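# Set the yellow sponge beside the blue foam block

## Task

Move the yellow sponge so it rests on the same desk as the blue foam block, directly beside it with just a small gap. The foam blocks must stay where they started and keep their orientation. Nothing new may end up on the floor, and the cartons must remain upright on their desks. The robot must not tip over or finish leaning, or the task fails. The result only counts if it stays in place without the robot holding it.

## Robot and tools

Robot: a Hello Robot Stretch 3 with one arm. It has a two-wheel base (0.33 m long, 0.34 m wide) that can drive straight or turn in place but cannot slide sideways. A lift moves the arm up and down a mast, and the arm telescopes out to the robot's RIGHT. To move the gripper forward or back, drive the base. In-place turns pivot about the point midway between the drive wheels, 0.05 m behind the front edge. With the arm retracted and the wrist folded, a turn sweeps a radius of 0.28 m. An unfolded, level gripper reaches beyond that.

Frames: the base frame has its origin on the floor between the drive wheels, x forward, y left, z up. hand_pose is reported in this frame at the point where the closed fingertips meet. The odometry frame is the base frame as it stood at the start. Heading is positive to the left, from -3.142 to 3.142.

Tool execute_actions takes "actions", a list run in order. An empty list returns the current state and images. Each action is {"robot": ..., "steps": n, "until": ...}. steps is 1 to 450 control steps at 30 per second, default 1. {"steps": n} alone just waits. If any action is invalid or out of range, the entire call is rejected and ongoing motion continues.

"robot" holds one of these:
- A command with "base", "joints" and/or "contact_limits".
- {"stop": true}, which brakes everything and clears the queue.
- A queue: a list of up to 8 commands and {"pause_s": s} items (s at most 15), run one after another.

base takes exactly one key, and both are offsets from where the base stands when that command begins:
- translate_m: metres, positive forward, |value| at most 1.
- rotate_rad: radians, positive counter-clockwise (left), |value| at most 3.2.

joints is one object naming absolute targets. Joints you leave out keep their goals.
- lift_m: arm height on the mast, 0 to 1.1 m.
- arm_m: extension, 0 to 0.52 m.
- wrist_yaw_rad: -1.345 to 4.42. 0 points along the arm; positive swings toward the front; 3.0 is folded over the base.
- wrist_pitch_rad: -1.57 to 0.451. 0 is level; negative tips the fingertips down.
- wrist_roll_rad: -2.911 to 2.911. At 0 the fingers sit side by side.
- gripper_m: -0.089 to 0.179, higher is wider. The real fingertip gap is smaller than the value, by 0.007 when nearly shut and 0.025 when wide. Below 0.007 the gap is zero.
- head_pan_rad: -3.953 to 1.73. 0 faces forward, positive is left, -1.57 looks along the arm.
- head_tilt_rad: -1.53 to 0.419. Negative looks down.

contact_limits {"arm_m": e} sets the arm motor effort (percent, 1 to 100) at which arm motion halts; use negative-direction effort when retracting. Lower values are gentler, but too low stops at once. The limit lasts until the next arm command.

A new command overrides older ones immediately, and the remainder of an older queue is discarded. In a queue, each command waits until the previous one ends "done"; for base and gripper "off_target" is also accepted. Any other ending drops the rest.

"until" ends an action early:
- {"robot": {"status": "ended"}} fires when nothing reads "moving" and the queue is not running.
- Field tests look like {"lift_m": [">", 0.3]} or {"base_status": ["!=", "moving"]}. Numbers are compared at printed precision, so avoid "=" on readings.
- {"any": {"status": "ended"}} fires when any one motion ends.

The base is fast (0.30 m/s, 1.9 rad/s) only when the arm is stowed: lift_m below 0.30, arm_m below 0.03 and wrist_yaw_rad above 2.54. Otherwise it is capped at 0.10 m/s and 0.63 rad/s.

Tool zoom_image: {"camera": one of head_camera, nav_camera, wrist_camera, "region": [x0, y0, x1, y1]}. The region is in pixels of that camera's latest image, origin top-left, at most 504 by 504. head_camera and nav_camera ride on the head and follow pan/tilt; wrist_camera is on the gripper. Image sizes: head 896x504, nav 672x504 (fisheye), wrist 644x364.

Tool finished_scene: {"scene": number}. It ends that scene for good and reports success. Call it only once all motion has ended and the sponge rests on its own.

Result lines:
- base_status and joint_status give a status for each part. Possible values: moving, done, off_target (came to rest short of the goal, may still push), contact_stop (the arm or lift met resistance and went slack), time_out, stopped, not_commanded, torque_fault (a wrist servo shut off for 10 s and goes limp).
- The base bracket shows distance moved against its goal.
- joint_goals and measured_speeds give goals and speeds.
- refusals, queue and queue_left track the command queue. Lines starting "refused:" or "dropped:" explain problems.
- on_its_own appears when the robot changed a goal itself, when a joint is slack or off, or when base_tilt shows a lean.
- motor_effort is percent effort, with the peak in brackets; it is noisy and offset.
- lidar_m gives 12 distances, one per 30 degree sector. The 1st is ahead, then counter-clockwise (4th left, 7th behind, 10th right). It scans a plane 0.17 m above the floor.
- wrist_depth_mm and head_depth_mm are 7x7 depth grids in mm.
- base_odometry comes from the wheels; turned_by_wheels and turned_by_imu are also reported.

Gripping: to grasp, command gripper_m below the object's width. To let go, open at least 0.02 beyond where contact began. Neither the reading nor "done" proves a grasp, so check the cameras.

Safety:
- Fold or unfold the wrist only with lift_m between 0.32 and 0.95, wrist_pitch_rad -0.4 and roll near 0. Once folded, the lift may go down to 0.25.
- When wrist_yaw_rad is below -0.4, keep pitch at -0.5 or lower.
- Pushing against something rigid with the gripper above about 0.45 m can tip the robot, and a second push after a contact_stop is worse.
- Do not drive while the gripper is pushing on or hooked to something that cannot move.
- If the robot snags on furniture, reverse the last move in small steps. If it leans, free the gripper; if it stays tipped, lower lift_m to about 0.2.
- Avoid dropping, slamming or shoving objects, and be careful not to disturb the foam blocks or cartons. Loose items may occasionally get nudged by outside forces.

Each tool is called after "Call:" by a JSON object that holds its "name" and its "arguments", one argument or row to a line.

## Session

Call:
{"name": "execute_actions", "arguments": {
  "actions": []
}}

Scene clock: 0.00 s.
robot.base_odometry: x=+0.000 y=+0.000 heading=+0.000 (m, m, rad; robot's odometry frame)
robot.turned_by_wheels: +0.000 (rad since the last result)
robot.turned_by_imu: +0.000 (rad since the last result)
robot.base_tilt: forward=+0.3 right=+0.7 (deg)
robot.lidar_m: 1.21 1.41 1.75 1.67 1.95 1.85 1.95 2.50 2.27 2.13 1.79 1.51
robot.head_depth_mm: 1436 1434 1420 1410 1419 1393 1395 / 1457 1457 1443 1438 1427 1408 1397 / 1489 1442 1431 1438 1425 1396 1411 / 1506 1466 1458 1446 1449 1437 1423 / 1544 1489 1505 1480 1457 1455 1436 / 1588 1504 1509 1498 1477 1479 1476 / 1598 1447 1528 1510 1479 1426 1484
robot.base_status: not_commanded
robot.joint_positions: lift_m=+0.538 arm_m=+0.002 wrist_yaw_rad=+2.841 wrist_pitch_rad=-0.345 wrist_roll_rad=-0.009 gripper_m=+0.037 head_pan_rad=+0.011 head_tilt_rad=-0.005
robot.joint_goals: lift_m=+0.538 arm_m=+0.002 wrist_yaw_rad=+2.841 wrist_pitch_rad=-0.345 wrist_roll_rad=-0.009 gripper_m=+0.037 head_pan_rad=+0.011 head_tilt_rad=-0.005
robot.joint_status: lift_m=not_commanded arm_m=not_commanded wrist_yaw_rad=not_commanded wrist_pitch_rad=not_commanded wrist_roll_rad=not_commanded gripper_m=not_commanded head_pan_rad=not_commanded head_tilt_rad=not_commanded
robot.measured_speeds: translate_m=+0.000 rotate_rad=+0.000 lift_m=+0.000 arm_m=+0.000 wrist_yaw_rad=+0.000 wrist_pitch_rad=+0.000 wrist_roll_rad=+0.000 head_pan_rad=+0.000 head_tilt_rad=+0.000
robot: refusals=0 queue=idle queue_left=0
robot.motor_effort: left_wheel=-1 right_wheel=+0 lift_m=+27 arm_m=+0 wrist_yaw_rad=+0 wrist_pitch_rad=+7 wrist_roll_rad=+0 gripper_m=+0 head_pan_rad=+1 head_tilt_rad=+2 (%)
robot.hand_pose: x=+0.0477 y=+0.0758 z=+0.5670 quat_wxyz=(+0.224, +0.704, +0.017, +0.674) (m; robot's base frame)
robot.wrist_depth_mm: - - - - - - - / - - - - - - - / - - - - - - - / - - - - - - - / - - - - - - - / - 843 792 827 867 887 889 / 678 - 713 727 736 752 757
pictures: head_camera (sideways: a quarter turn clockwise sets it upright), nav_camera (sideways: a quarter turn counterclockwise sets it upright), wrist_camera
Images, in order (width x height): head_camera 896x504, nav_camera 672x504, wrist_camera 644x364.

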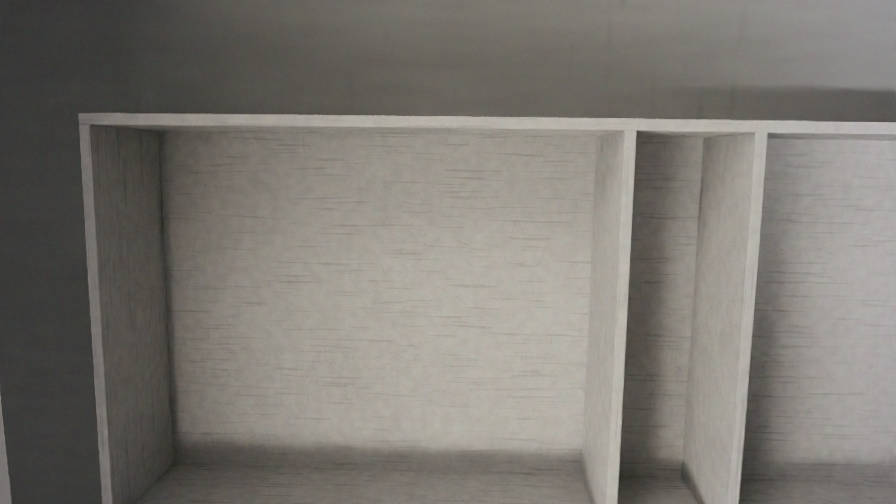

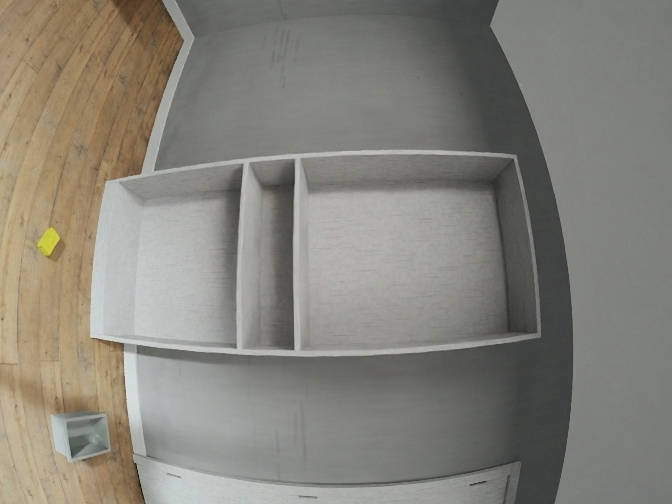

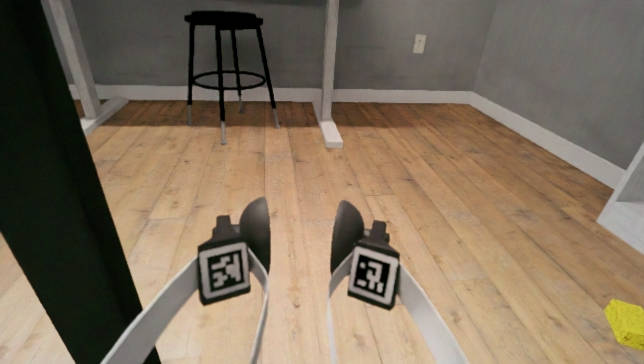

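Call:
{"name": "execute_actions", "arguments": {
  "actions": [
    {"robot":{"joints":{"head_pan_rad":0.0,"head_tilt_rad":-0.9}},"steps":100,"until":{"robot":{"status":"ended"}}}
  ]
}}

Call:
{"name": "execute_actions", "arguments": {
  "actions": [
    {"robot":{"joints":{"head_pan_rad":1.5,"head_tilt_rad":-0.5}},"steps":100,"until":{"robot":{"status":"ended"}}}
  ]
}}

Scene clock: 1.30 s.
robot.base_odometry: x=+0.000 y=+0.000 heading=+0.000 (m, m, rad; robot's odometry frame)
robot.turned_by_wheels: +0.000 (rad since the last result)
robot.turned_by_imu: +0.000 (rad since the last result)
robot.base_tilt: forward=+0.3 right=+0.7 (deg)
robot.lidar_m: 1.22 1.40 1.74 1.67 1.95 1.85 1.95 2.50 2.27 2.13 1.80 1.51
robot.head_depth_mm: 1290 1485 1732 1737 1457 1296 1156 / 1243 1467 1768 1717 1477 1286 1142 / 1245 1489 1734 1665 1470 1283 1138 / 1257 1530 1760 1683 1463 1275 1135 / 1267 1549 1785 1704 1465 1274 1131 / 1293 1589 1793 1693 1449 1263 1129 / 1302 1531 1728 1681 1448 1265 1116
robot.base_status: not_commanded
robot.joint_positions: lift_m=+0.538 arm_m=+0.002 wrist_yaw_rad=+2.841 wrist_pitch_rad=-0.345 wrist_roll_rad=-0.009 gripper_m=+0.037 head_pan_rad=+0.007 head_tilt_rad=-0.888
robot.joint_goals: lift_m=+0.538 arm_m=+0.002 wrist_yaw_rad=+2.841 wrist_pitch_rad=-0.345 wrist_roll_rad=-0.009 gripper_m=+0.037 head_pan_rad=+0.000 head_tilt_rad=-0.900
robot.joint_status: lift_m=not_commanded arm_m=not_commanded wrist_yaw_rad=not_commanded wrist_pitch_rad=not_commanded wrist_roll_rad=not_commanded gripper_m=not_commanded head_pan_rad=done head_tilt_rad=done
robot.measured_speeds: translate_m=+0.000 rotate_rad=+0.000 lift_m=+0.000 arm_m=+0.000 wrist_yaw_rad=+0.000 wrist_pitch_rad=+0.000 wrist_roll_rad=+0.000 head_pan_rad=+0.000 head_tilt_rad=+0.000
robot: refusals=0 queue=done queue_left=0
robot.motor_effort: left_wheel=-1(1) right_wheel=+0(0) lift_m=+27(27) arm_m=+0(0) wrist_yaw_rad=+0(1) wrist_pitch_rad=+8(8) wrist_roll_rad=+0(0) gripper_m=+1(0) head_pan_rad=-2(3) head_tilt_rad=-7(60) (%)
robot.hand_pose: x=+0.0477 y=+0.0758 z=+0.5670 quat_wxyz=(+0.224, +0.704, +0.017, +0.674) (m; robot's base frame)
robot.wrist_depth_mm: - - - - - - - / - - - - - - - / - - - - - - - / - - - - - - - / - - - - - - - / - 846 772 823 866 884 887 / 687 - 703 729 727 752 745
pictures: head_camera (sideways: a quarter turn clockwise sets it upright), nav_camera (sideways: a quarter turn counterclockwise sets it upright), wrist_camera
camera_calibration (this result's frames):
head_camera: T_world_to_cam=[[-0.752414, -0.0143843, -0.658534, 0.883176], [0.00137094, 0.999725, -0.0234033, 0.0344728], [0.658689, -0.0185118, -0.752187, 0.931936], [0, 0, 0, 1]] pos_world=[0.0506097, -0.00450762, 1.2834]
nav_camera: T_world_to_cam=[[0.798664, -0.0201867, 0.601438, -0.747519], [-0.0115521, -0.999767, -0.0182159, 0.0753738], [0.601666, 0.00760047, -0.798712, 0.989572], [0, 0, 0, 1]] pos_world=[0.0024956, 0.0527452, 1.24134]
wrist_camera: T_world_to_cam=[[0.954297, -0.292087, 0.0632635, -0.0655844], [-0.102657, -0.519172, -0.848482, 0.55038], [0.280675, 0.803209, -0.525429, 0.392283], [0, 0, 0, 1]] pos_world=[0.00898337, -0.0484998, 0.677254]
Images, in order (width x height): head_camera 896x504, nav_camera 672x504, wrist_camera 644x364.

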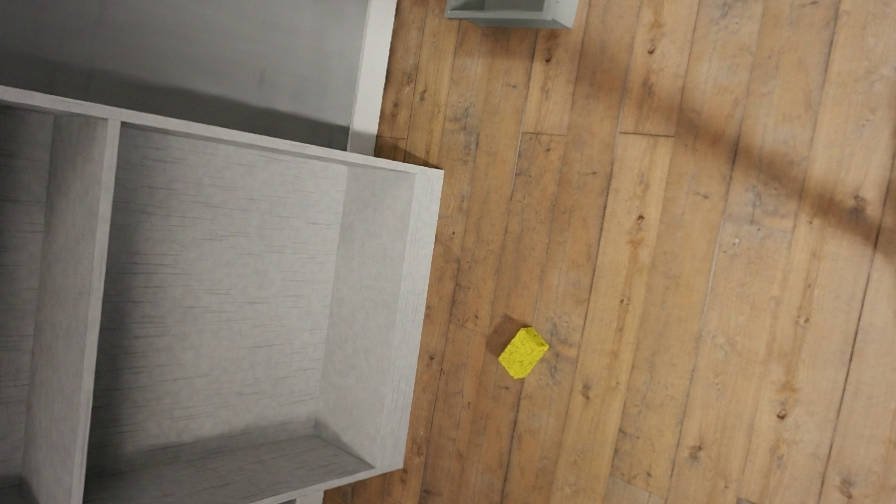

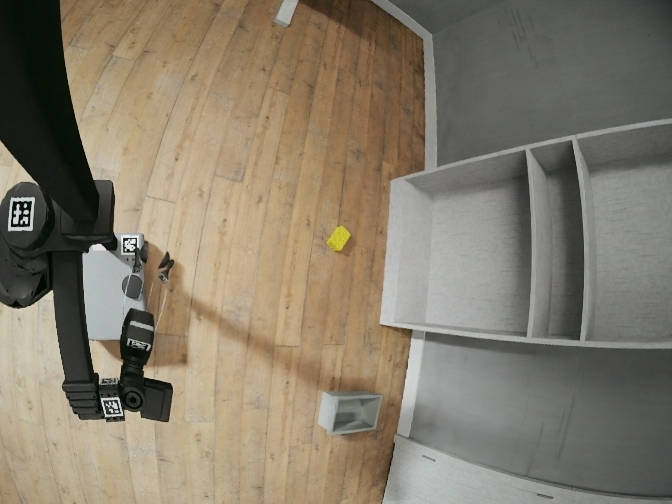

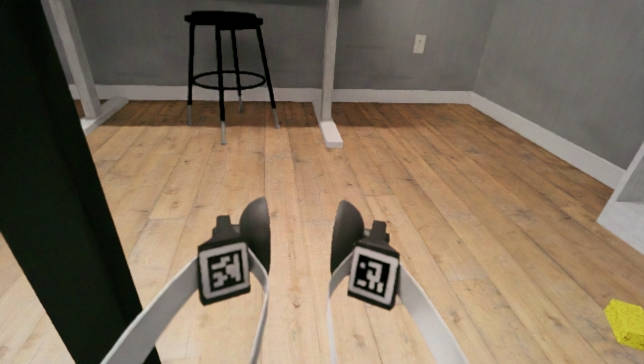

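Scene clock: 2.63 s.
robot.base_odometry: x=+0.000 y=+0.000 heading=+0.000 (m, m, rad; robot's odometry frame)
robot.turned_by_wheels: +0.000 (rad since the last result)
robot.turned_by_imu: +0.000 (rad since the last result)
robot.base_tilt: forward=+0.3 right=+0.6 (deg)
robot.lidar_m: 1.22 1.41 1.75 1.67 1.95 1.85 1.95 2.50 2.27 2.13 1.79 1.51
robot.head_depth_mm: 1846 1981 1778 2333 2126 1657 1358 / 1875 1990 1729 2336 2062 1642 1360 / 1875 1963 2191 2381 2095 1640 1363 / 1873 1949 2218 2100 2029 1627 1350 / 1871 1515 2237 2350 1998 1642 1338 / 1899 1513 2273 2437 2062 1636 1336 / 1912 1993 2254 2433 2056 1609 1329
robot.base_status: not_commanded
robot.joint_positions: lift_m=+0.538 arm_m=+0.002 wrist_yaw_rad=+2.841 wrist_pitch_rad=-0.345 wrist_roll_rad=-0.009 gripper_m=+0.037 head_pan_rad=+1.493 head_tilt_rad=-0.508
robot.joint_goals: lift_m=+0.538 arm_m=+0.002 wrist_yaw_rad=+2.841 wrist_pitch_rad=-0.345 wrist_roll_rad=-0.009 gripper_m=+0.037 head_pan_rad=+1.500 head_tilt_rad=-0.500
robot.joint_status: lift_m=not_commanded arm_m=not_commanded wrist_yaw_rad=not_commanded wrist_pitch_rad=not_commanded wrist_roll_rad=not_commanded gripper_m=not_commanded head_pan_rad=done head_tilt_rad=done
robot.measured_speeds: translate_m=+0.000 rotate_rad=+0.000 lift_m=+0.000 arm_m=+0.000 wrist_yaw_rad=+0.000 wrist_pitch_rad=+0.000 wrist_roll_rad=+0.000 head_pan_rad=+0.000 head_tilt_rad=+0.000
robot: refusals=0 queue=done queue_left=0
robot.motor_effort: left_wheel=-1(0) right_wheel=+0(0) lift_m=+27(27) arm_m=+0(0) wrist_yaw_rad=+0(0) wrist_pitch_rad=+8(8) wrist_roll_rad=+0(0) gripper_m=+0(1) head_pan_rad=+4(39) head_tilt_rad=+6(39) (%)
robot.hand_pose: x=+0.0477 y=+0.0758 z=+0.5670 quat_wxyz=(+0.224, +0.704, +0.017, +0.674) (m; robot's base frame)
robot.wrist_depth_mm: - - - - - - - / - - - - - - - / - - - - - - - / - - - - - - - / - - - - - - - / - 842 788 825 887 889 888 / 684 - 713 731 741 743 726
pictures: head_camera (sideways: a quarter turn clockwise sets it upright), nav_camera (sideways: a quarter turn counterclockwise sets it upright), wrist_camera
camera_calibration (this result's frames):
head_camera: T_world_to_cam=[[-0.0260657, -0.453191, -0.891032, 1.18182], [-0.995389, 0.0940703, -0.0187269, 0.0344755], [0.0923066, 0.886436, -0.453554, 0.546906], [0, 0, 0, 1]] pos_world=[0.0146385, 0.0475508, 1.30174]
nav_camera: T_world_to_cam=[[0.0658241, 0.514219, 0.855129, -1.07369], [0.995832, -0.0880705, -0.023695, 0.0763725], [0.0631273, 0.853125, -0.517873, 0.627567], [0, 0, 0, 1]] pos_world=[-0.0449959, 0.0234459, 1.24495]
wrist_camera: T_world_to_cam=[[0.954297, -0.292087, 0.0632636, -0.0655844], [-0.102657, -0.519172, -0.848482, 0.55038], [0.280675, 0.803209, -0.52543, 0.392283], [0, 0, 0, 1]] pos_world=[0.00898335, -0.0484998, 0.677254]
Images, in order (width x height): head_camera 896x504, nav_camera 672x504, wrist_camera 644x364.

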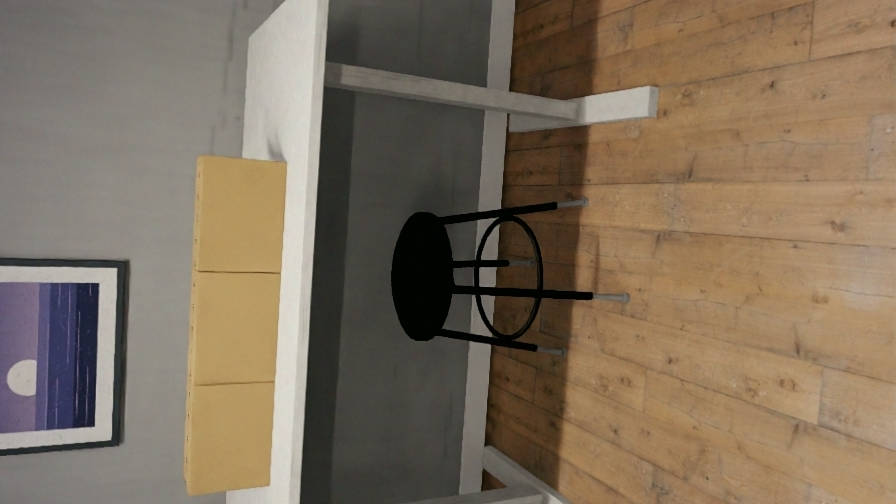

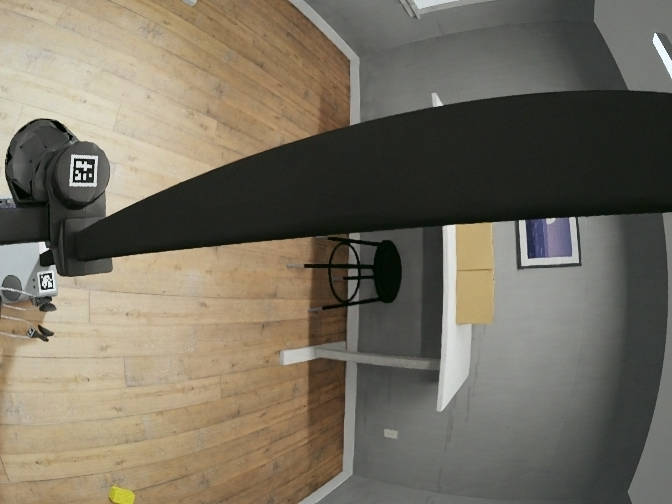

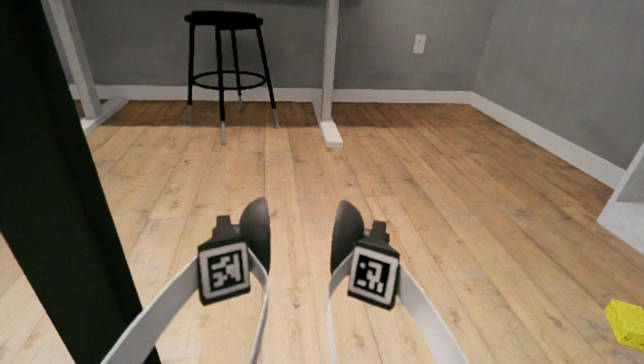

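Call:
{"name": "execute_actions", "arguments": {
  "actions": [
    {"robot":{"joints":{"head_pan_rad":-1.5,"head_tilt_rad":-0.4}},"steps":100,"until":{"robot":{"status":"ended"}}}
  ]
}}

Call:
{"name": "execute_actions", "arguments": {
  "actions": [
    {"robot":{"joints":{"head_pan_rad":-3.1,"head_tilt_rad":-0.4}},"steps":100,"until":{"robot":{"status":"ended"}}}
  ]
}}

Scene clock: 5.07 s.
robot.base_odometry: x=+0.000 y=+0.000 heading=+0.000 (m, m, rad; robot's odometry frame)
robot.turned_by_wheels: +0.000 (rad since the last result)
robot.turned_by_imu: +0.000 (rad since the last result)
robot.base_tilt: forward=+0.3 right=+0.7 (deg)
robot.lidar_m: 1.21 1.40 1.74 1.67 1.95 1.85 1.96 2.50 2.27 2.13 1.79 1.51
robot.head_depth_mm: 2123 2258 1788 2571 2464 1840 1460 / 2183 2325 1806 2630 2445 1831 1461 / 2240 2356 2433 2719 2415 1809 1466 / 2286 2420 2503 2791 2353 1823 1441 / 2331 2499 2669 2865 2407 1816 1451 / 2364 2544 2726 2922 2389 1801 1436 / 2399 2570 2718 2830 2401 1790 1428
robot.base_status: not_commanded
robot.joint_positions: lift_m=+0.538 arm_m=+0.002 wrist_yaw_rad=+2.841 wrist_pitch_rad=-0.345 wrist_roll_rad=-0.009 gripper_m=+0.037 head_pan_rad=-1.493 head_tilt_rad=-0.409
robot.joint_goals: lift_m=+0.538 arm_m=+0.002 wrist_yaw_rad=+2.841 wrist_pitch_rad=-0.345 wrist_roll_rad=-0.009 gripper_m=+0.037 head_pan_rad=-1.500 head_tilt_rad=-0.400
robot.joint_status: lift_m=not_commanded arm_m=not_commanded wrist_yaw_rad=not_commanded wrist_pitch_rad=not_commanded wrist_roll_rad=not_commanded gripper_m=not_commanded head_pan_rad=done head_tilt_rad=done
robot.measured_speeds: translate_m=+0.000 rotate_rad=+0.000 lift_m=+0.000 arm_m=+0.000 wrist_yaw_rad=+0.000 wrist_pitch_rad=+0.000 wrist_roll_rad=+0.000 head_pan_rad=+0.000 head_tilt_rad=+0.000
robot: refusals=0 queue=done queue_left=0
robot.motor_effort: left_wheel=-1(1) right_wheel=+0(0) lift_m=+27(27) arm_m=+0(0) wrist_yaw_rad=+0(0) wrist_pitch_rad=+8(8) wrist_roll_rad=+0(0) gripper_m=+0(0) head_pan_rad=-2(40) head_tilt_rad=+6(23) (%)
robot.hand_pose: x=+0.0477 y=+0.0758 z=+0.5670 quat_wxyz=(+0.224, +0.704, +0.017, +0.674) (m; robot's base frame)
robot.wrist_depth_mm: - - - - - - - / - - - - - - - / - - - - - - - / - - - - - - - / - - - - - - - / - 836 771 825 864 889 899 / 685 - 713 723 726 748 741
pictures: head_camera (sideways: a quarter turn clockwise sets it upright), nav_camera (sideways: a quarter turn counterclockwise sets it upright), wrist_camera
camera_calibration (this result's frames):
head_camera: T_world_to_cam=[[-0.0376649, 0.361881, -0.931463, 1.23465], [0.998052, 0.0600232, -0.017038, 0.0201189], [0.0497437, -0.93029, -0.363436, 0.429895], [0, 0, 0, 1]] pos_world=[0.0050385, -0.0480749, 1.30661]
nav_camera: T_world_to_cam=[[0.00812707, -0.431567, 0.902044, -1.13453], [-0.997233, -0.0701626, -0.0245833, 0.0896899], [0.0738991, -0.899348, -0.430943, 0.514388], [0, 0, 0, 1]] pos_world=[0.0606492, -0.0207188, 1.24727]
wrist_camera: T_world_to_cam=[[0.954297, -0.292087, 0.0632635, -0.0655844], [-0.102657, -0.519173, -0.848482, 0.55038], [0.280675, 0.803209, -0.52543, 0.392283], [0, 0, 0, 1]] pos_world=[0.00898335, -0.0484998, 0.677254]
Images, in order (width x height): head_camera 896x504, nav_camera 672x504, wrist_camera 644x364.

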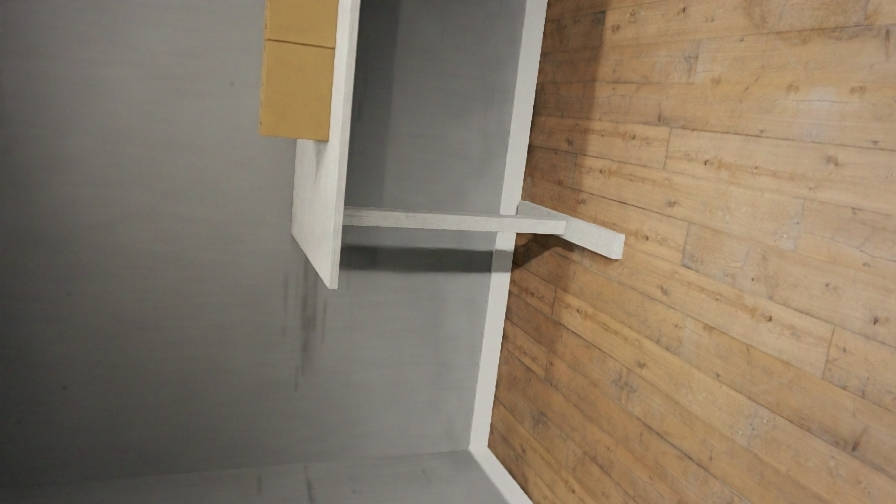

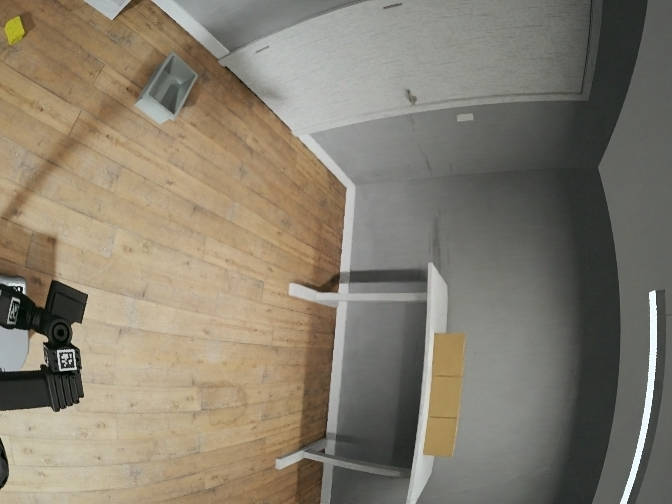

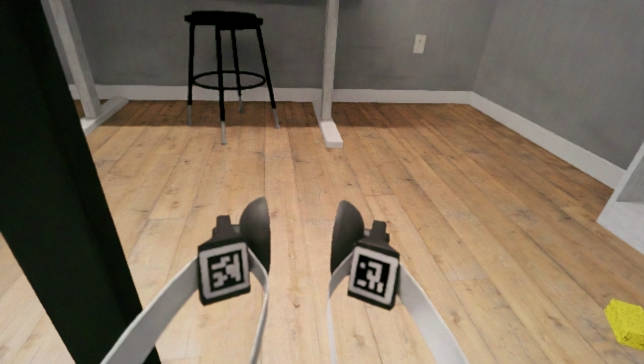

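Scene clock: 6.43 s.
robot.base_odometry: x=+0.000 y=+0.000 heading=+0.000 (m, m, rad; robot's odometry frame)
robot.turned_by_wheels: +0.000 (rad since the last result)
robot.turned_by_imu: +0.000 (rad since the last result)
robot.base_tilt: forward=+0.4 right=+0.8 (deg)
robot.lidar_m: 1.21 1.41 1.75 1.68 1.95 1.85 1.95 2.50 2.28 2.14 1.80 1.51
robot.head_depth_mm: 1883 1995 2087 1563 2363 1830 1458 / 1893 2038 2147 1612 2428 1833 1456 / 1954 2078 2194 1634 2407 1816 1452 / 2001 2129 2234 1680 2372 1825 1445 / 2030 2176 2286 1719 2393 1793 1448 / 2073 2239 2367 2003 2208 1804 1442 / 2095 2286 2427 2576 2357 1788 1426
robot.base_status: not_commanded
robot.joint_positions: lift_m=+0.538 arm_m=+0.002 wrist_yaw_rad=+2.841 wrist_pitch_rad=-0.345 wrist_roll_rad=-0.009 gripper_m=+0.037 head_pan_rad=-3.093 head_tilt_rad=-0.409
robot.joint_goals: lift_m=+0.538 arm_m=+0.002 wrist_yaw_rad=+2.841 wrist_pitch_rad=-0.345 wrist_roll_rad=-0.009 gripper_m=+0.037 head_pan_rad=-3.100 head_tilt_rad=-0.400
robot.joint_status: lift_m=not_commanded arm_m=not_commanded wrist_yaw_rad=not_commanded wrist_pitch_rad=not_commanded wrist_roll_rad=not_commanded gripper_m=not_commanded head_pan_rad=done head_tilt_rad=done
robot.measured_speeds: translate_m=+0.000 rotate_rad=+0.000 lift_m=+0.000 arm_m=+0.000 wrist_yaw_rad=+0.000 wrist_pitch_rad=+0.000 wrist_roll_rad=+0.000 head_pan_rad=+0.000 head_tilt_rad=+0.000
robot: refusals=0 queue=done queue_left=0
robot.motor_effort: left_wheel=-1(1) right_wheel=+0(0) lift_m=+27(27) arm_m=+0(0) wrist_yaw_rad=+0(0) wrist_pitch_rad=+8(8) wrist_roll_rad=+0(0) gripper_m=+0(0) head_pan_rad=-2(38) head_tilt_rad=+6(6) (%)
robot.hand_pose: x=+0.0477 y=+0.0758 z=+0.5670 quat_wxyz=(+0.224, +0.704, +0.017, +0.674) (m; robot's base frame)
robot.wrist_depth_mm: - - - - - - - / - - - - - - - / - - - - - - - / - - - - - - - / - - - - - - - / - 834 787 817 884 873 880 / 679 - 705 714 738 754 745
pictures: head_camera (sideways: a quarter turn clockwise sets it upright), nav_camera (sideways: a quarter turn counterclockwise sets it upright), wrist_camera
camera_calibration (this result's frames):
head_camera: T_world_to_cam=[[0.362816, 0.0270814, -0.931467, 1.23221], [0.0308543, -0.999379, -0.0170378, 0.0260186], [-0.93135, -0.0225582, -0.363426, 0.435866], [0, 0, 0, 1]] pos_world=[-0.0419233, 0.00246485, 1.30661]
nav_camera: T_world_to_cam=[[-0.43161, 0.00447864, 0.902049, -1.13185], [-0.0410137, 0.998856, -0.0245834, 0.083857], [-0.901127, -0.0476068, -0.430933, 0.520323], [0, 0, 0, 1]] pos_world=[-0.0162034, -0.053921, 1.24727]
Images, in order (width x height): head_camera 896x504, nav_camera 672x504, wrist_camera 644x364.

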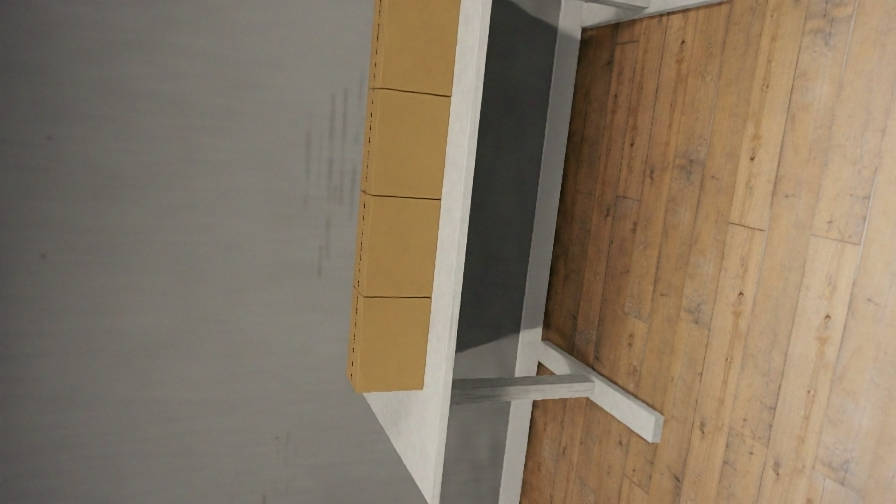

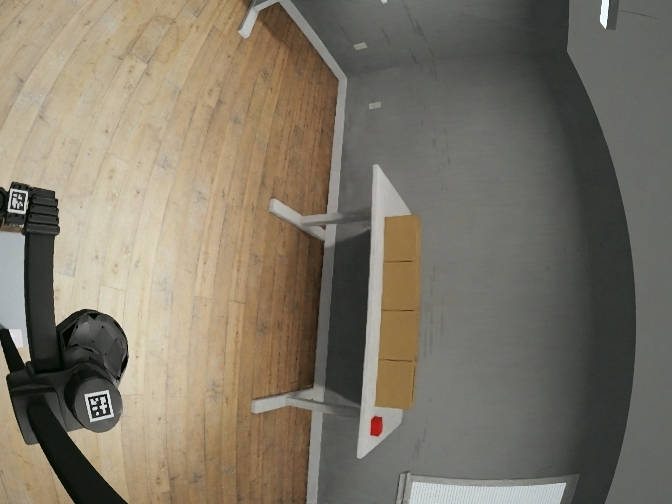

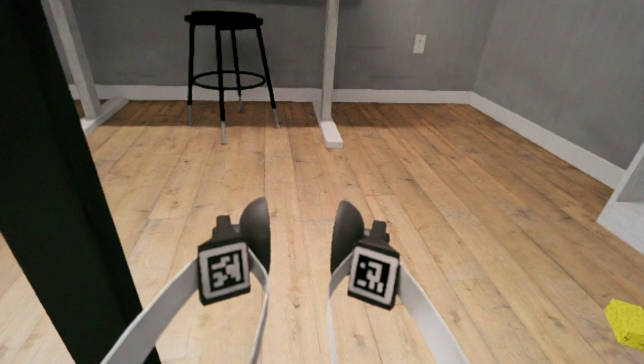

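Call:
{"name": "execute_actions", "arguments": {
  "actions": [
    {"robot":{"base":{"translate_m":0.35},"joints":{"wrist_pitch_rad":-0.4,"wrist_yaw_rad":0.0,"head_pan_rad":-1.57,"head_tilt_rad":-1.1,"gripper_m":0.15}},"steps":200,"until":{"robot":{"status":"ended"}}},
    {"robot":{"base":{"rotate_rad":1.95},"joints":{"wrist_pitch_rad":-1.57,"arm_m":0.25}},"steps":200,"until":{"robot":{"status":"ended"}}}
  ]
}}

Scene clock: 16.53 s.
robot.base_odometry: x=+0.350 y=+0.000 heading=+1.950 (m, m, rad; robot's odometry frame)
robot.turned_by_wheels: +1.950 (rad since the last result)
robot.turned_by_imu: +1.958 (rad since the last result)
robot.base_tilt: forward=+0.4 right=+0.6 (deg)
robot.lidar_m: 1.51 2.65 2.18 2.30 2.68 2.17 1.55 1.19 0.87 1.08 1.74 1.64
robot.head_depth_mm: 842 1237 1466 1438 1349 1214 1118 / 1125 1311 1504 1440 1351 1238 1130 / 1199 1418 1527 - 1326 1233 - / 1236 1489 1558 - 1317 1223 - / 1120 1394 1593 1465 1331 1204 1098 / 1527 1785 1632 1468 1317 1200 1098 / 1657 1860 1629 1453 1308 1182 1096
robot.base_status: done (rotate_rad +1.9499 of +1.9500)
robot.joint_positions: lift_m=+0.538 arm_m=+0.250 wrist_yaw_rad=+0.000 wrist_pitch_rad=-1.564 wrist_roll_rad=-0.009 gripper_m=+0.150 head_pan_rad=-1.577 head_tilt_rad=-1.087
robot.joint_goals: lift_m=+0.538 arm_m=+0.250 wrist_yaw_rad=+0.000 wrist_pitch_rad=-1.570 wrist_roll_rad=-0.009 gripper_m=+0.150 head_pan_rad=-1.570 head_tilt_rad=-1.100
robot.joint_status: lift_m=not_commanded arm_m=done wrist_yaw_rad=done wrist_pitch_rad=done wrist_roll_rad=not_commanded gripper_m=done head_pan_rad=done head_tilt_rad=done
robot.measured_speeds: translate_m=+0.000 rotate_rad=+0.000 lift_m=+0.000 arm_m=+0.000 wrist_yaw_rad=+0.000 wrist_pitch_rad=+0.000 wrist_roll_rad=+0.000 head_pan_rad=+0.000 head_tilt_rad=+0.000
robot: refusals=0 queue=done queue_left=0
robot.motor_effort: left_wheel=-4(8) right_wheel=+3(8) lift_m=+27(27) arm_m=+3(5) wrist_yaw_rad=+0(4) wrist_pitch_rad=-4(9) wrist_roll_rad=+0(0) gripper_m=+0(89) head_pan_rad=+4(40) head_tilt_rad=-8(55) (%)
robot.hand_pose: x=-0.0216 y=-0.3723 z=+0.4199 quat_wxyz=(+0.504, +0.500, -0.499, -0.496) (m; robot's base frame)
robot.wrist_depth_mm: 516 522 532 523 529 543 545 / 529 535 539 547 546 557 567 / 547 544 557 560 568 567 578 / 553 562 570 574 581 590 592 / 572 583 588 593 601 608 613 / - 602 601 - 616 - 617 / 605 620 617 - - 649 646
pictures: head_camera (sideways: a quarter turn clockwise sets it upright), nav_camera (sideways: a quarter turn counterclockwise sets it upright), wrist_camera
camera_calibration (this result's frames):
head_camera: T_world_to_cam=[[-0.00418813, 0.867477, -0.497459, 0.66876], [0.999656, -0.00924318, -0.0245346, 0.0298498], [-0.0258813, -0.497391, -0.867141, 1.08556], [0, 0, 0, 1]] pos_world=[0.001057, -0.0399116, 1.27475]
nav_camera: T_world_to_cam=[[-0.0308927, -0.901143, 0.43242, -0.522282], [-0.999522, 0.0274202, -0.0142648, 0.0762524], [0.00099758, -0.432654, -0.90156, 1.12691], [0, 0, 0, 1]] pos_world=[0.0589571, 0.0148217, 1.24291]
wrist_camera: T_world_to_cam=[[-0.998024, -0.0598414, 0.0191434, -0.0582577], [-0.0547679, 0.977922, 0.201664, 0.303276], [-0.0307886, 0.200217, -0.979268, 0.653731], [0, 0, 0, 1]] pos_world=[-0.0214054, -0.430955, 0.580133]
Images, in order (width x height): head_camera 896x504, nav_camera 672x504, wrist_camera 644x364.

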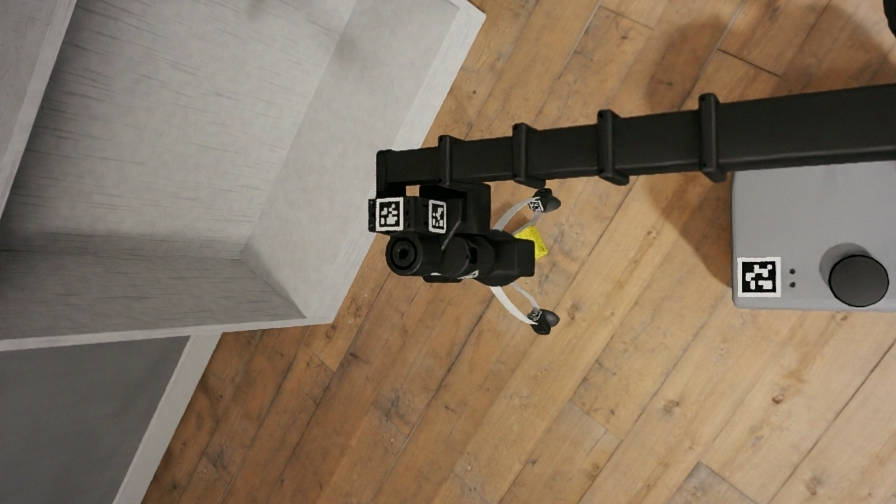

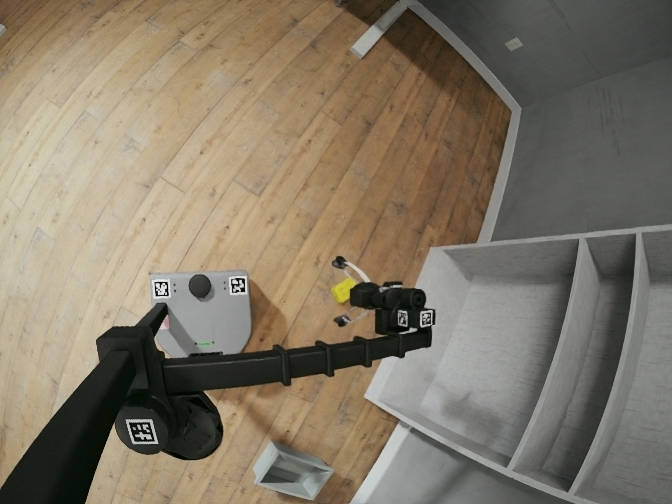

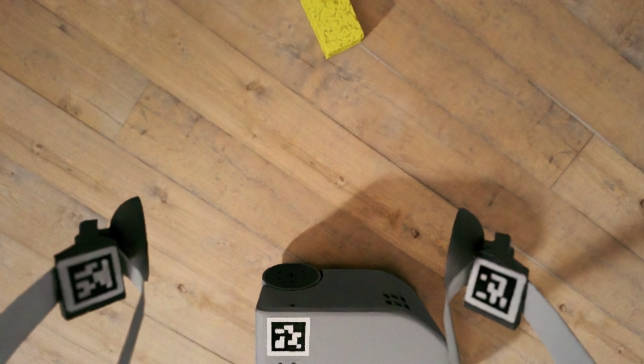

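Call:
{"name": "execute_actions", "arguments": {
  "actions": [
    {"robot":{"base":{"translate_m":-0.025},"joints":{"arm_m":0.45,"lift_m":0.33,"wrist_roll_rad":0.0}},"steps":200,"until":{"robot":{"status":"ended"}}}
  ]
}}

Scene clock: 19.43 s.
robot.base_odometry: x=+0.359 y=-0.023 heading=+1.950 (m, m, rad; robot's odometry frame)
robot.turned_by_wheels: +0.000 (rad since the last result)
robot.turned_by_imu: +0.000 (rad since the last result)
robot.base_tilt: forward=+0.3 right=+0.7 (deg)
robot.lidar_m: 1.54 2.66 2.18 2.30 2.67 2.14 1.53 1.17 0.86 1.09 1.73 1.66
robot.head_depth_mm: 842 1217 1466 1425 1345 1227 1124 / 1121 1314 1493 1442 1341 1211 1131 / 1187 1395 1550 1462 1334 1226 - / 1241 1493 1550 1424 1336 1229 - / 1107 1362 1573 1459 1321 1200 1099 / 1516 1770 1647 1457 1313 1196 1097 / 1644 1847 1632 1448 1312 1188 1094
robot.base_status: done (translate_m -0.0250 of -0.0250)
robot.joint_positions: lift_m=+0.330 arm_m=+0.450 wrist_yaw_rad=+0.000 wrist_pitch_rad=-1.565 wrist_roll_rad=-0.003 gripper_m=+0.150 head_pan_rad=-1.577 head_tilt_rad=-1.087
robot.joint_goals: lift_m=+0.330 arm_m=+0.450 wrist_yaw_rad=+0.000 wrist_pitch_rad=-1.570 wrist_roll_rad=+0.000 gripper_m=+0.150 head_pan_rad=-1.570 head_tilt_rad=-1.100
robot.joint_status: lift_m=done arm_m=done wrist_yaw_rad=done wrist_pitch_rad=done wrist_roll_rad=done gripper_m=done head_pan_rad=done head_tilt_rad=done
robot.measured_speeds: translate_m=+0.000 rotate_rad=+0.000 lift_m=+0.000 arm_m=+0.000 wrist_yaw_rad=+0.000 wrist_pitch_rad=+0.000 wrist_roll_rad=+0.000 head_pan_rad=+0.000 head_tilt_rad=+0.000
robot: refusals=0 queue=done queue_left=0
robot.motor_effort: left_wheel=-4(7) right_wheel=+3(5) lift_m=+24(23) arm_m=+3(5) wrist_yaw_rad=+0(0) wrist_pitch_rad=-3(5) wrist_roll_rad=+1(2) gripper_m=+0(0) head_pan_rad=+4(4) head_tilt_rad=-8(9) (%)
robot.hand_pose: x=-0.0216 y=-0.5721 z=+0.2125 quat_wxyz=(+0.502, +0.499, -0.500, -0.498) (m; robot's base frame)
robot.wrist_depth_mm: 329 333 336 338 342 347 349 / 337 338 346 348 352 355 361 / 345 351 356 318 363 367 370 / 356 358 364 327 373 378 384 / 368 373 376 381 385 389 394 / - 386 389 391 400 - 410 / 395 393 402 405 410 416 423
pictures: head_camera (sideways: a quarter turn clockwise sets it upright), nav_camera (sideways: a quarter turn counterclockwise sets it upright), wrist_camera
camera_calibration (this result's frames):
head_camera: T_world_to_cam=[[-0.00420034, 0.867477, -0.497459, 0.66876], [0.999656, -0.00922912, -0.0245346, 0.0298498], [-0.0258743, -0.497391, -0.867141, 1.08556], [0, 0, 0, 1]] pos_world=[0.00105756, -0.0399117, 1.27475]
nav_camera: T_world_to_cam=[[-0.03088, -0.901144, 0.43242, -0.522282], [-0.999523, 0.0274061, -0.0142648, 0.0762524], [0.00100367, -0.432654, -0.90156, 1.12691], [0, 0, 0, 1]] pos_world=[0.0589569, 0.0148225, 1.24291]
wrist_camera: T_world_to_cam=[[-0.998379, -0.0536286, 0.0190473, -0.0626683], [-0.048668, 0.978027, 0.202716, 0.540379], [-0.0295002, 0.20146, -0.979052, 0.491277], [0, 0, 0, 1]] pos_world=[-0.0217748, -0.630839, 0.372636]
Images, in order (width x height): head_camera 896x504, nav_camera 672x504, wrist_camera 644x364.

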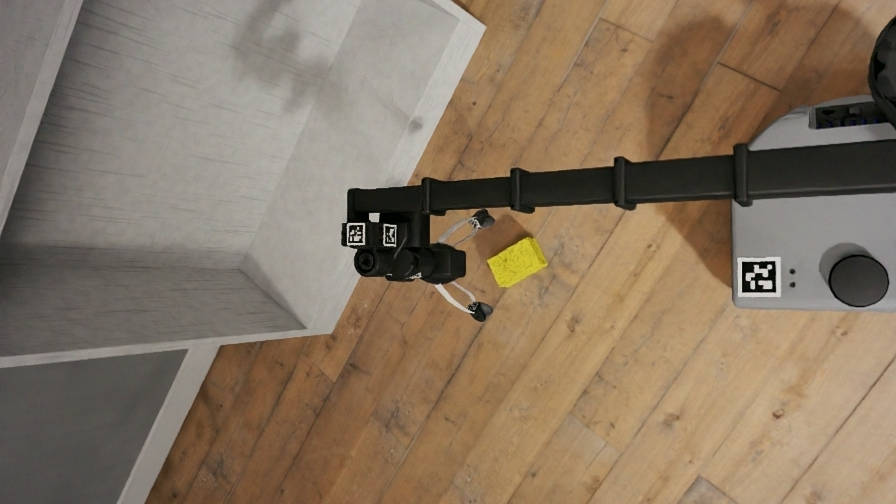

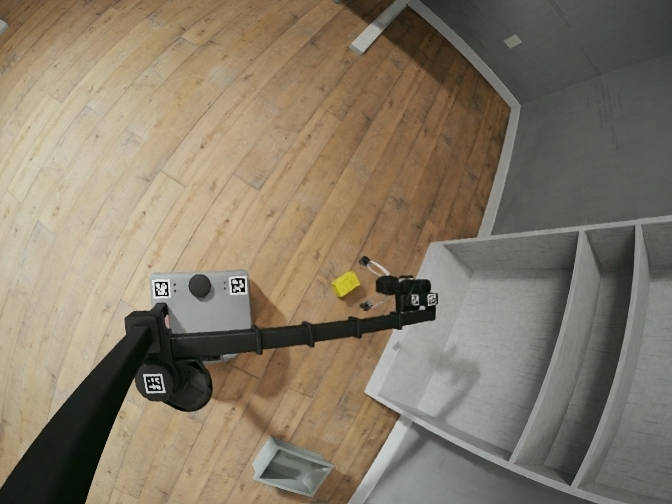

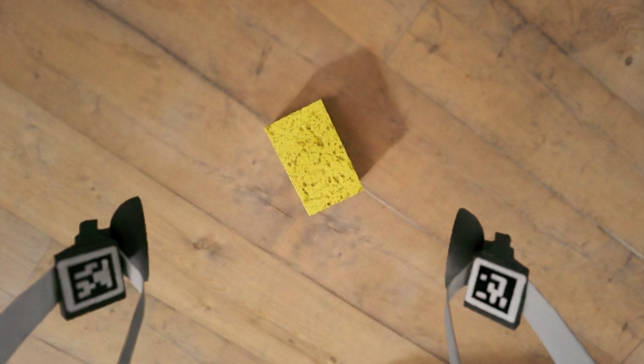

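Call:
{"name": "execute_actions", "arguments": {
  "actions": [
    {"robot":{"base":{"translate_m":-0.01},"joints":{"arm_m":0.468,"lift_m":0.24,"wrist_roll_rad":-0.47}},"steps":200,"until":{"robot":{"status":"ended"}}}
  ]
}}

Scene clock: 21.70 s.
robot.base_odometry: x=+0.363 y=-0.033 heading=+1.950 (m, m, rad; robot's odometry frame)
robot.turned_by_wheels: +0.000 (rad since the last result)
robot.turned_by_imu: +0.000 (rad since the last result)
robot.base_tilt: forward=+0.4 right=+0.7 (deg)
robot.lidar_m: 1.55 2.67 2.20 2.30 2.64 2.13 1.52 1.17 0.85 1.09 1.72 1.67
robot.head_depth_mm: 841 1216 1458 1434 1349 1213 1115 / 1108 1303 1484 1446 1329 1216 1134 / 1178 1394 1540 1477 1346 1218 - / 1243 1499 1551 1432 1320 1223 - / 1123 1348 1575 1464 1315 1203 1097 / 1512 1777 1643 1458 1317 1199 1100 / 1635 1825 1639 1456 1307 1194 1089
robot.base_status: done (translate_m -0.0100 of -0.0100)
robot.joint_positions: lift_m=+0.240 arm_m=+0.468 wrist_yaw_rad=+0.000 wrist_pitch_rad=-1.565 wrist_roll_rad=-0.466 gripper_m=+0.150 head_pan_rad=-1.577 head_tilt_rad=-1.087
robot.joint_goals: lift_m=+0.240 arm_m=+0.468 wrist_yaw_rad=+0.000 wrist_pitch_rad=-1.570 wrist_roll_rad=-0.470 gripper_m=+0.150 head_pan_rad=-1.570 head_tilt_rad=-1.100
robot.joint_status: lift_m=done arm_m=done wrist_yaw_rad=done wrist_pitch_rad=done wrist_roll_rad=done gripper_m=done head_pan_rad=done head_tilt_rad=done
robot.measured_speeds: translate_m=+0.000 rotate_rad=+0.000 lift_m=+0.000 arm_m=+0.000 wrist_yaw_rad=+0.000 wrist_pitch_rad=+0.000 wrist_roll_rad=+0.000 head_pan_rad=+0.000 head_tilt_rad=+0.000
robot: refusals=0 queue=done queue_left=0
robot.motor_effort: left_wheel=-3(8) right_wheel=+3(4) lift_m=+25(25) arm_m=+3(4) wrist_yaw_rad=+0(0) wrist_pitch_rad=-3(4) wrist_roll_rad=-2(3) gripper_m=+1(0) head_pan_rad=+4(4) head_tilt_rad=-9(8) (%)
robot.hand_pose: x=-0.0216 y=-0.5901 z=+0.1225 quat_wxyz=(+0.604, +0.600, -0.372, -0.370) (m; robot's base frame)
robot.wrist_depth_mm: 247 249 253 255 259 262 265 / 253 258 262 263 265 271 273 / 261 264 267 269 275 278 281 / 269 271 274 235 285 287 292 / 276 281 281 243 291 294 299 / - 290 294 297 302 - 309 / 295 301 303 308 310 314 322
pictures: head_camera (sideways: a quarter turn clockwise sets it upright), nav_camera (sideways: a quarter turn counterclockwise sets it upright), wrist_camera
camera_calibration (this result's frames):
head_camera: T_world_to_cam=[[-0.0042054, 0.867477, -0.497459, 0.668761], [0.999656, -0.00922328, -0.0245346, 0.0298498], [-0.0258714, -0.497391, -0.867141, 1.08556], [0, 0, 0, 1]] pos_world=[0.0010578, -0.0399117, 1.27475]
nav_camera: T_world_to_cam=[[-0.0308747, -0.901144, 0.43242, -0.522282], [-0.999523, 0.0274003, -0.0142648, 0.0762524], [0.00100619, -0.432654, -0.90156, 1.12691], [0, 0, 0, 1]] pos_world=[0.0589568, 0.0148228, 1.24291]
wrist_camera: T_world_to_cam=[[-0.869126, -0.494138, 0.0211541, -0.319269], [-0.480117, 0.853192, 0.203841, 0.493152], [-0.118774, 0.167007, -0.978775, 0.384504], [0, 0, 0, 1]] pos_world=[0.00495469, -0.642731, 0.282573]
Images, in order (width x height): head_camera 896x504, nav_camera 672x504, wrist_camera 644x364.

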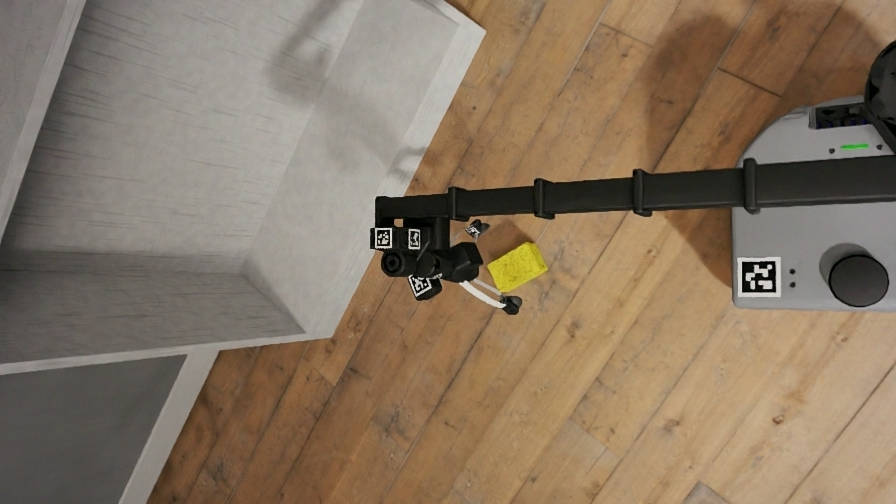

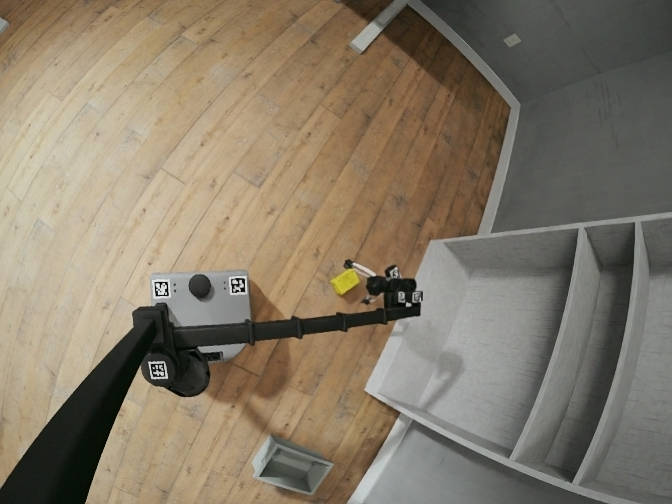

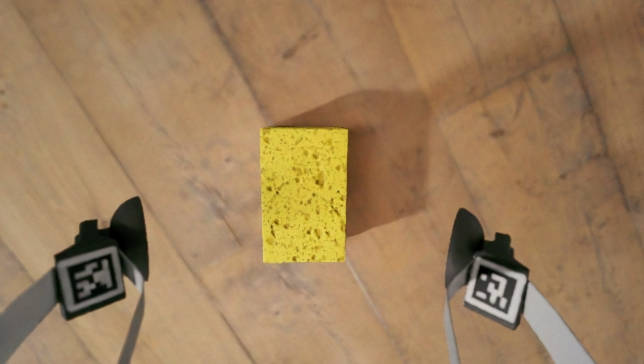

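Call:
{"name": "execute_actions", "arguments": {
  "actions": [
    {"robot":[{"joints":{"lift_m":0.153,"gripper_m":0.12,"wrist_roll_rad":-0.49}},{"joints":{"gripper_m":0.035}}],"steps":200,"until":{"robot":{"status":"ended"}}}
  ]
}}

Scene clock: 25.00 s.
robot.base_odometry: x=+0.363 y=-0.033 heading=+1.950 (m, m, rad; robot's odometry frame)
robot.turned_by_wheels: +0.000 (rad since the last result)
robot.turned_by_imu: +0.000 (rad since the last result)
robot.base_tilt: forward=+0.3 right=+0.7 (deg)
robot.lidar_m: 1.55 2.67 2.20 2.30 2.65 2.13 1.52 1.18 0.86 1.09 1.72 1.66
robot.head_depth_mm: 839 1221 1448 1417 1346 1231 1117 / 1111 1301 1493 1451 1344 1215 1129 / 1176 1407 1541 1465 1339 1230 - / 1245 1492 1552 1507 1332 1224 - / 1125 1346 1574 1465 1322 1196 1106 / 1502 1795 1634 1457 1324 1196 1095 / 1631 1846 1619 1459 1307 1189 1094
robot.base_status: done (translate_m -0.0100 of -0.0100)
robot.joint_positions: lift_m=+0.153 arm_m=+0.468 wrist_yaw_rad=+0.000 wrist_pitch_rad=-1.565 wrist_roll_rad=-0.486 gripper_m=+0.036 head_pan_rad=-1.577 head_tilt_rad=-1.087
robot.joint_goals: lift_m=+0.153 arm_m=+0.468 wrist_yaw_rad=+0.000 wrist_pitch_rad=-1.570 wrist_roll_rad=-0.490 gripper_m=+0.035 head_pan_rad=-1.570 head_tilt_rad=-1.100
robot.joint_status: lift_m=done arm_m=done wrist_yaw_rad=done wrist_pitch_rad=done wrist_roll_rad=done gripper_m=done head_pan_rad=done head_tilt_rad=done
robot.measured_speeds: translate_m=+0.000 rotate_rad=+0.000 lift_m=+0.000 arm_m=+0.000 wrist_yaw_rad=+0.000 wrist_pitch_rad=+0.000 wrist_roll_rad=+0.000 head_pan_rad=+0.000 head_tilt_rad=+0.000
robot: refusals=0 queue=done queue_left=0
robot.motor_effort: left_wheel=-4(4) right_wheel=+3(3) lift_m=+24(26) arm_m=+3(3) wrist_yaw_rad=+0(0) wrist_pitch_rad=-4(4) wrist_roll_rad=-2(3) gripper_m=-14(93) head_pan_rad=+4(4) head_tilt_rad=-9(9) (%)
robot.hand_pose: x=-0.0216 y=-0.5901 z=+0.0355 quat_wxyz=(+0.607, +0.604, -0.366, -0.364) (m; robot's base frame)
robot.wrist_depth_mm: 170 172 174 176 178 180 182 / 175 177 178 181 183 185 187 / 179 182 182 183 189 191 192 / 185 186 186 145 194 197 200 / 191 192 149 150 200 202 206 / 196 197 154 155 208 209 213 / 202 205 207 160 214 216 220
pictures: head_camera (sideways: a quarter turn clockwise sets it upright), nav_camera (sideways: a quarter turn counterclockwise sets it upright), wrist_camera
camera_calibration (this result's frames):
head_camera: T_world_to_cam=[[-0.00420551, 0.867477, -0.497459, 0.668761], [0.999656, -0.00922316, -0.0245346, 0.0298498], [-0.0258713, -0.497391, -0.867141, 1.08556], [0, 0, 0, 1]] pos_world=[0.0010578, -0.0399117, 1.27475]
nav_camera: T_world_to_cam=[[-0.0308746, -0.901144, 0.43242, -0.522282], [-0.999523, 0.0274002, -0.0142648, 0.0762524], [0.00100624, -0.432654, -0.90156, 1.12691], [0, 0, 0, 1]] pos_world=[0.0589568, 0.0148228, 1.24291]
wrist_camera: T_world_to_cam=[[-0.859052, -0.511448, 0.0212332, -0.327428], [-0.49709, 0.843401, 0.203904, 0.504744], [-0.122194, 0.164609, -0.978761, 0.297867], [0, 0, 0, 1]] pos_world=[0.00602337, -0.642196, 0.195574]
Images, in order (width x height): head_camera 896x504, nav_camera 672x504, wrist_camera 644x364.

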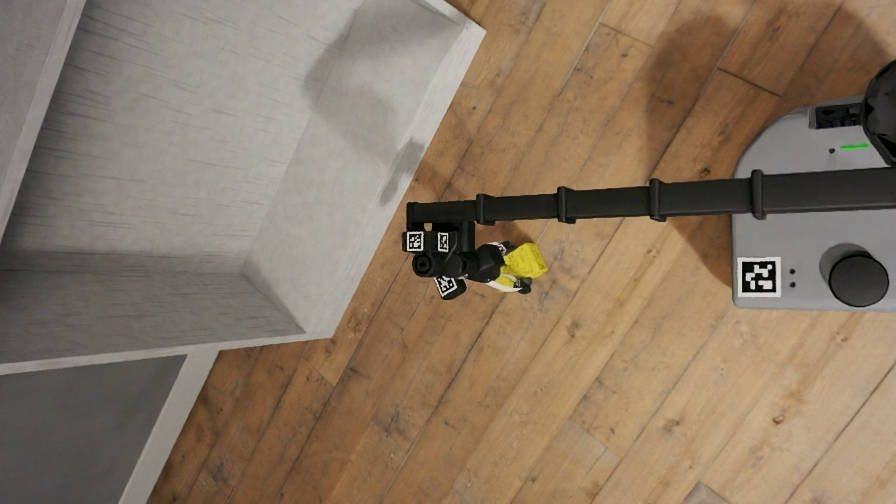

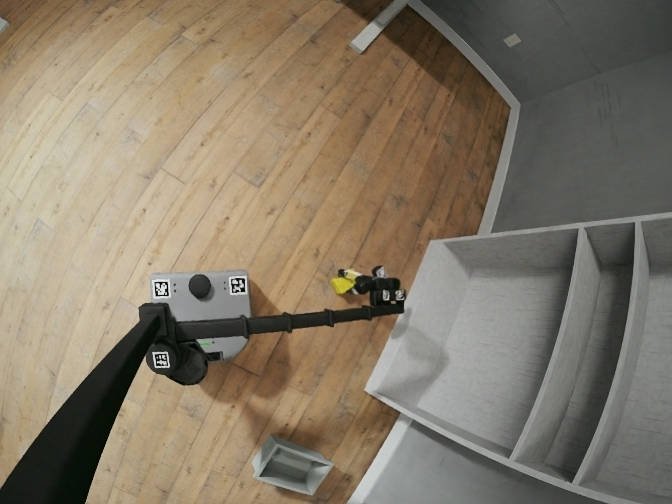

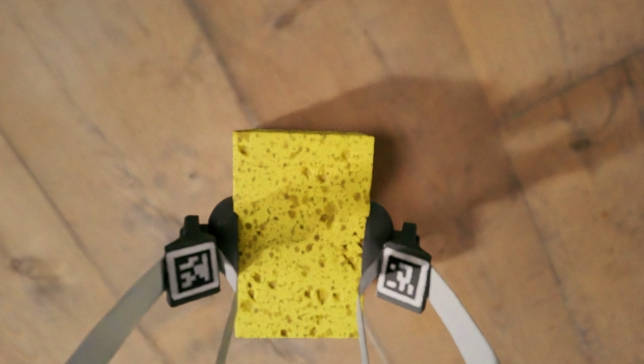

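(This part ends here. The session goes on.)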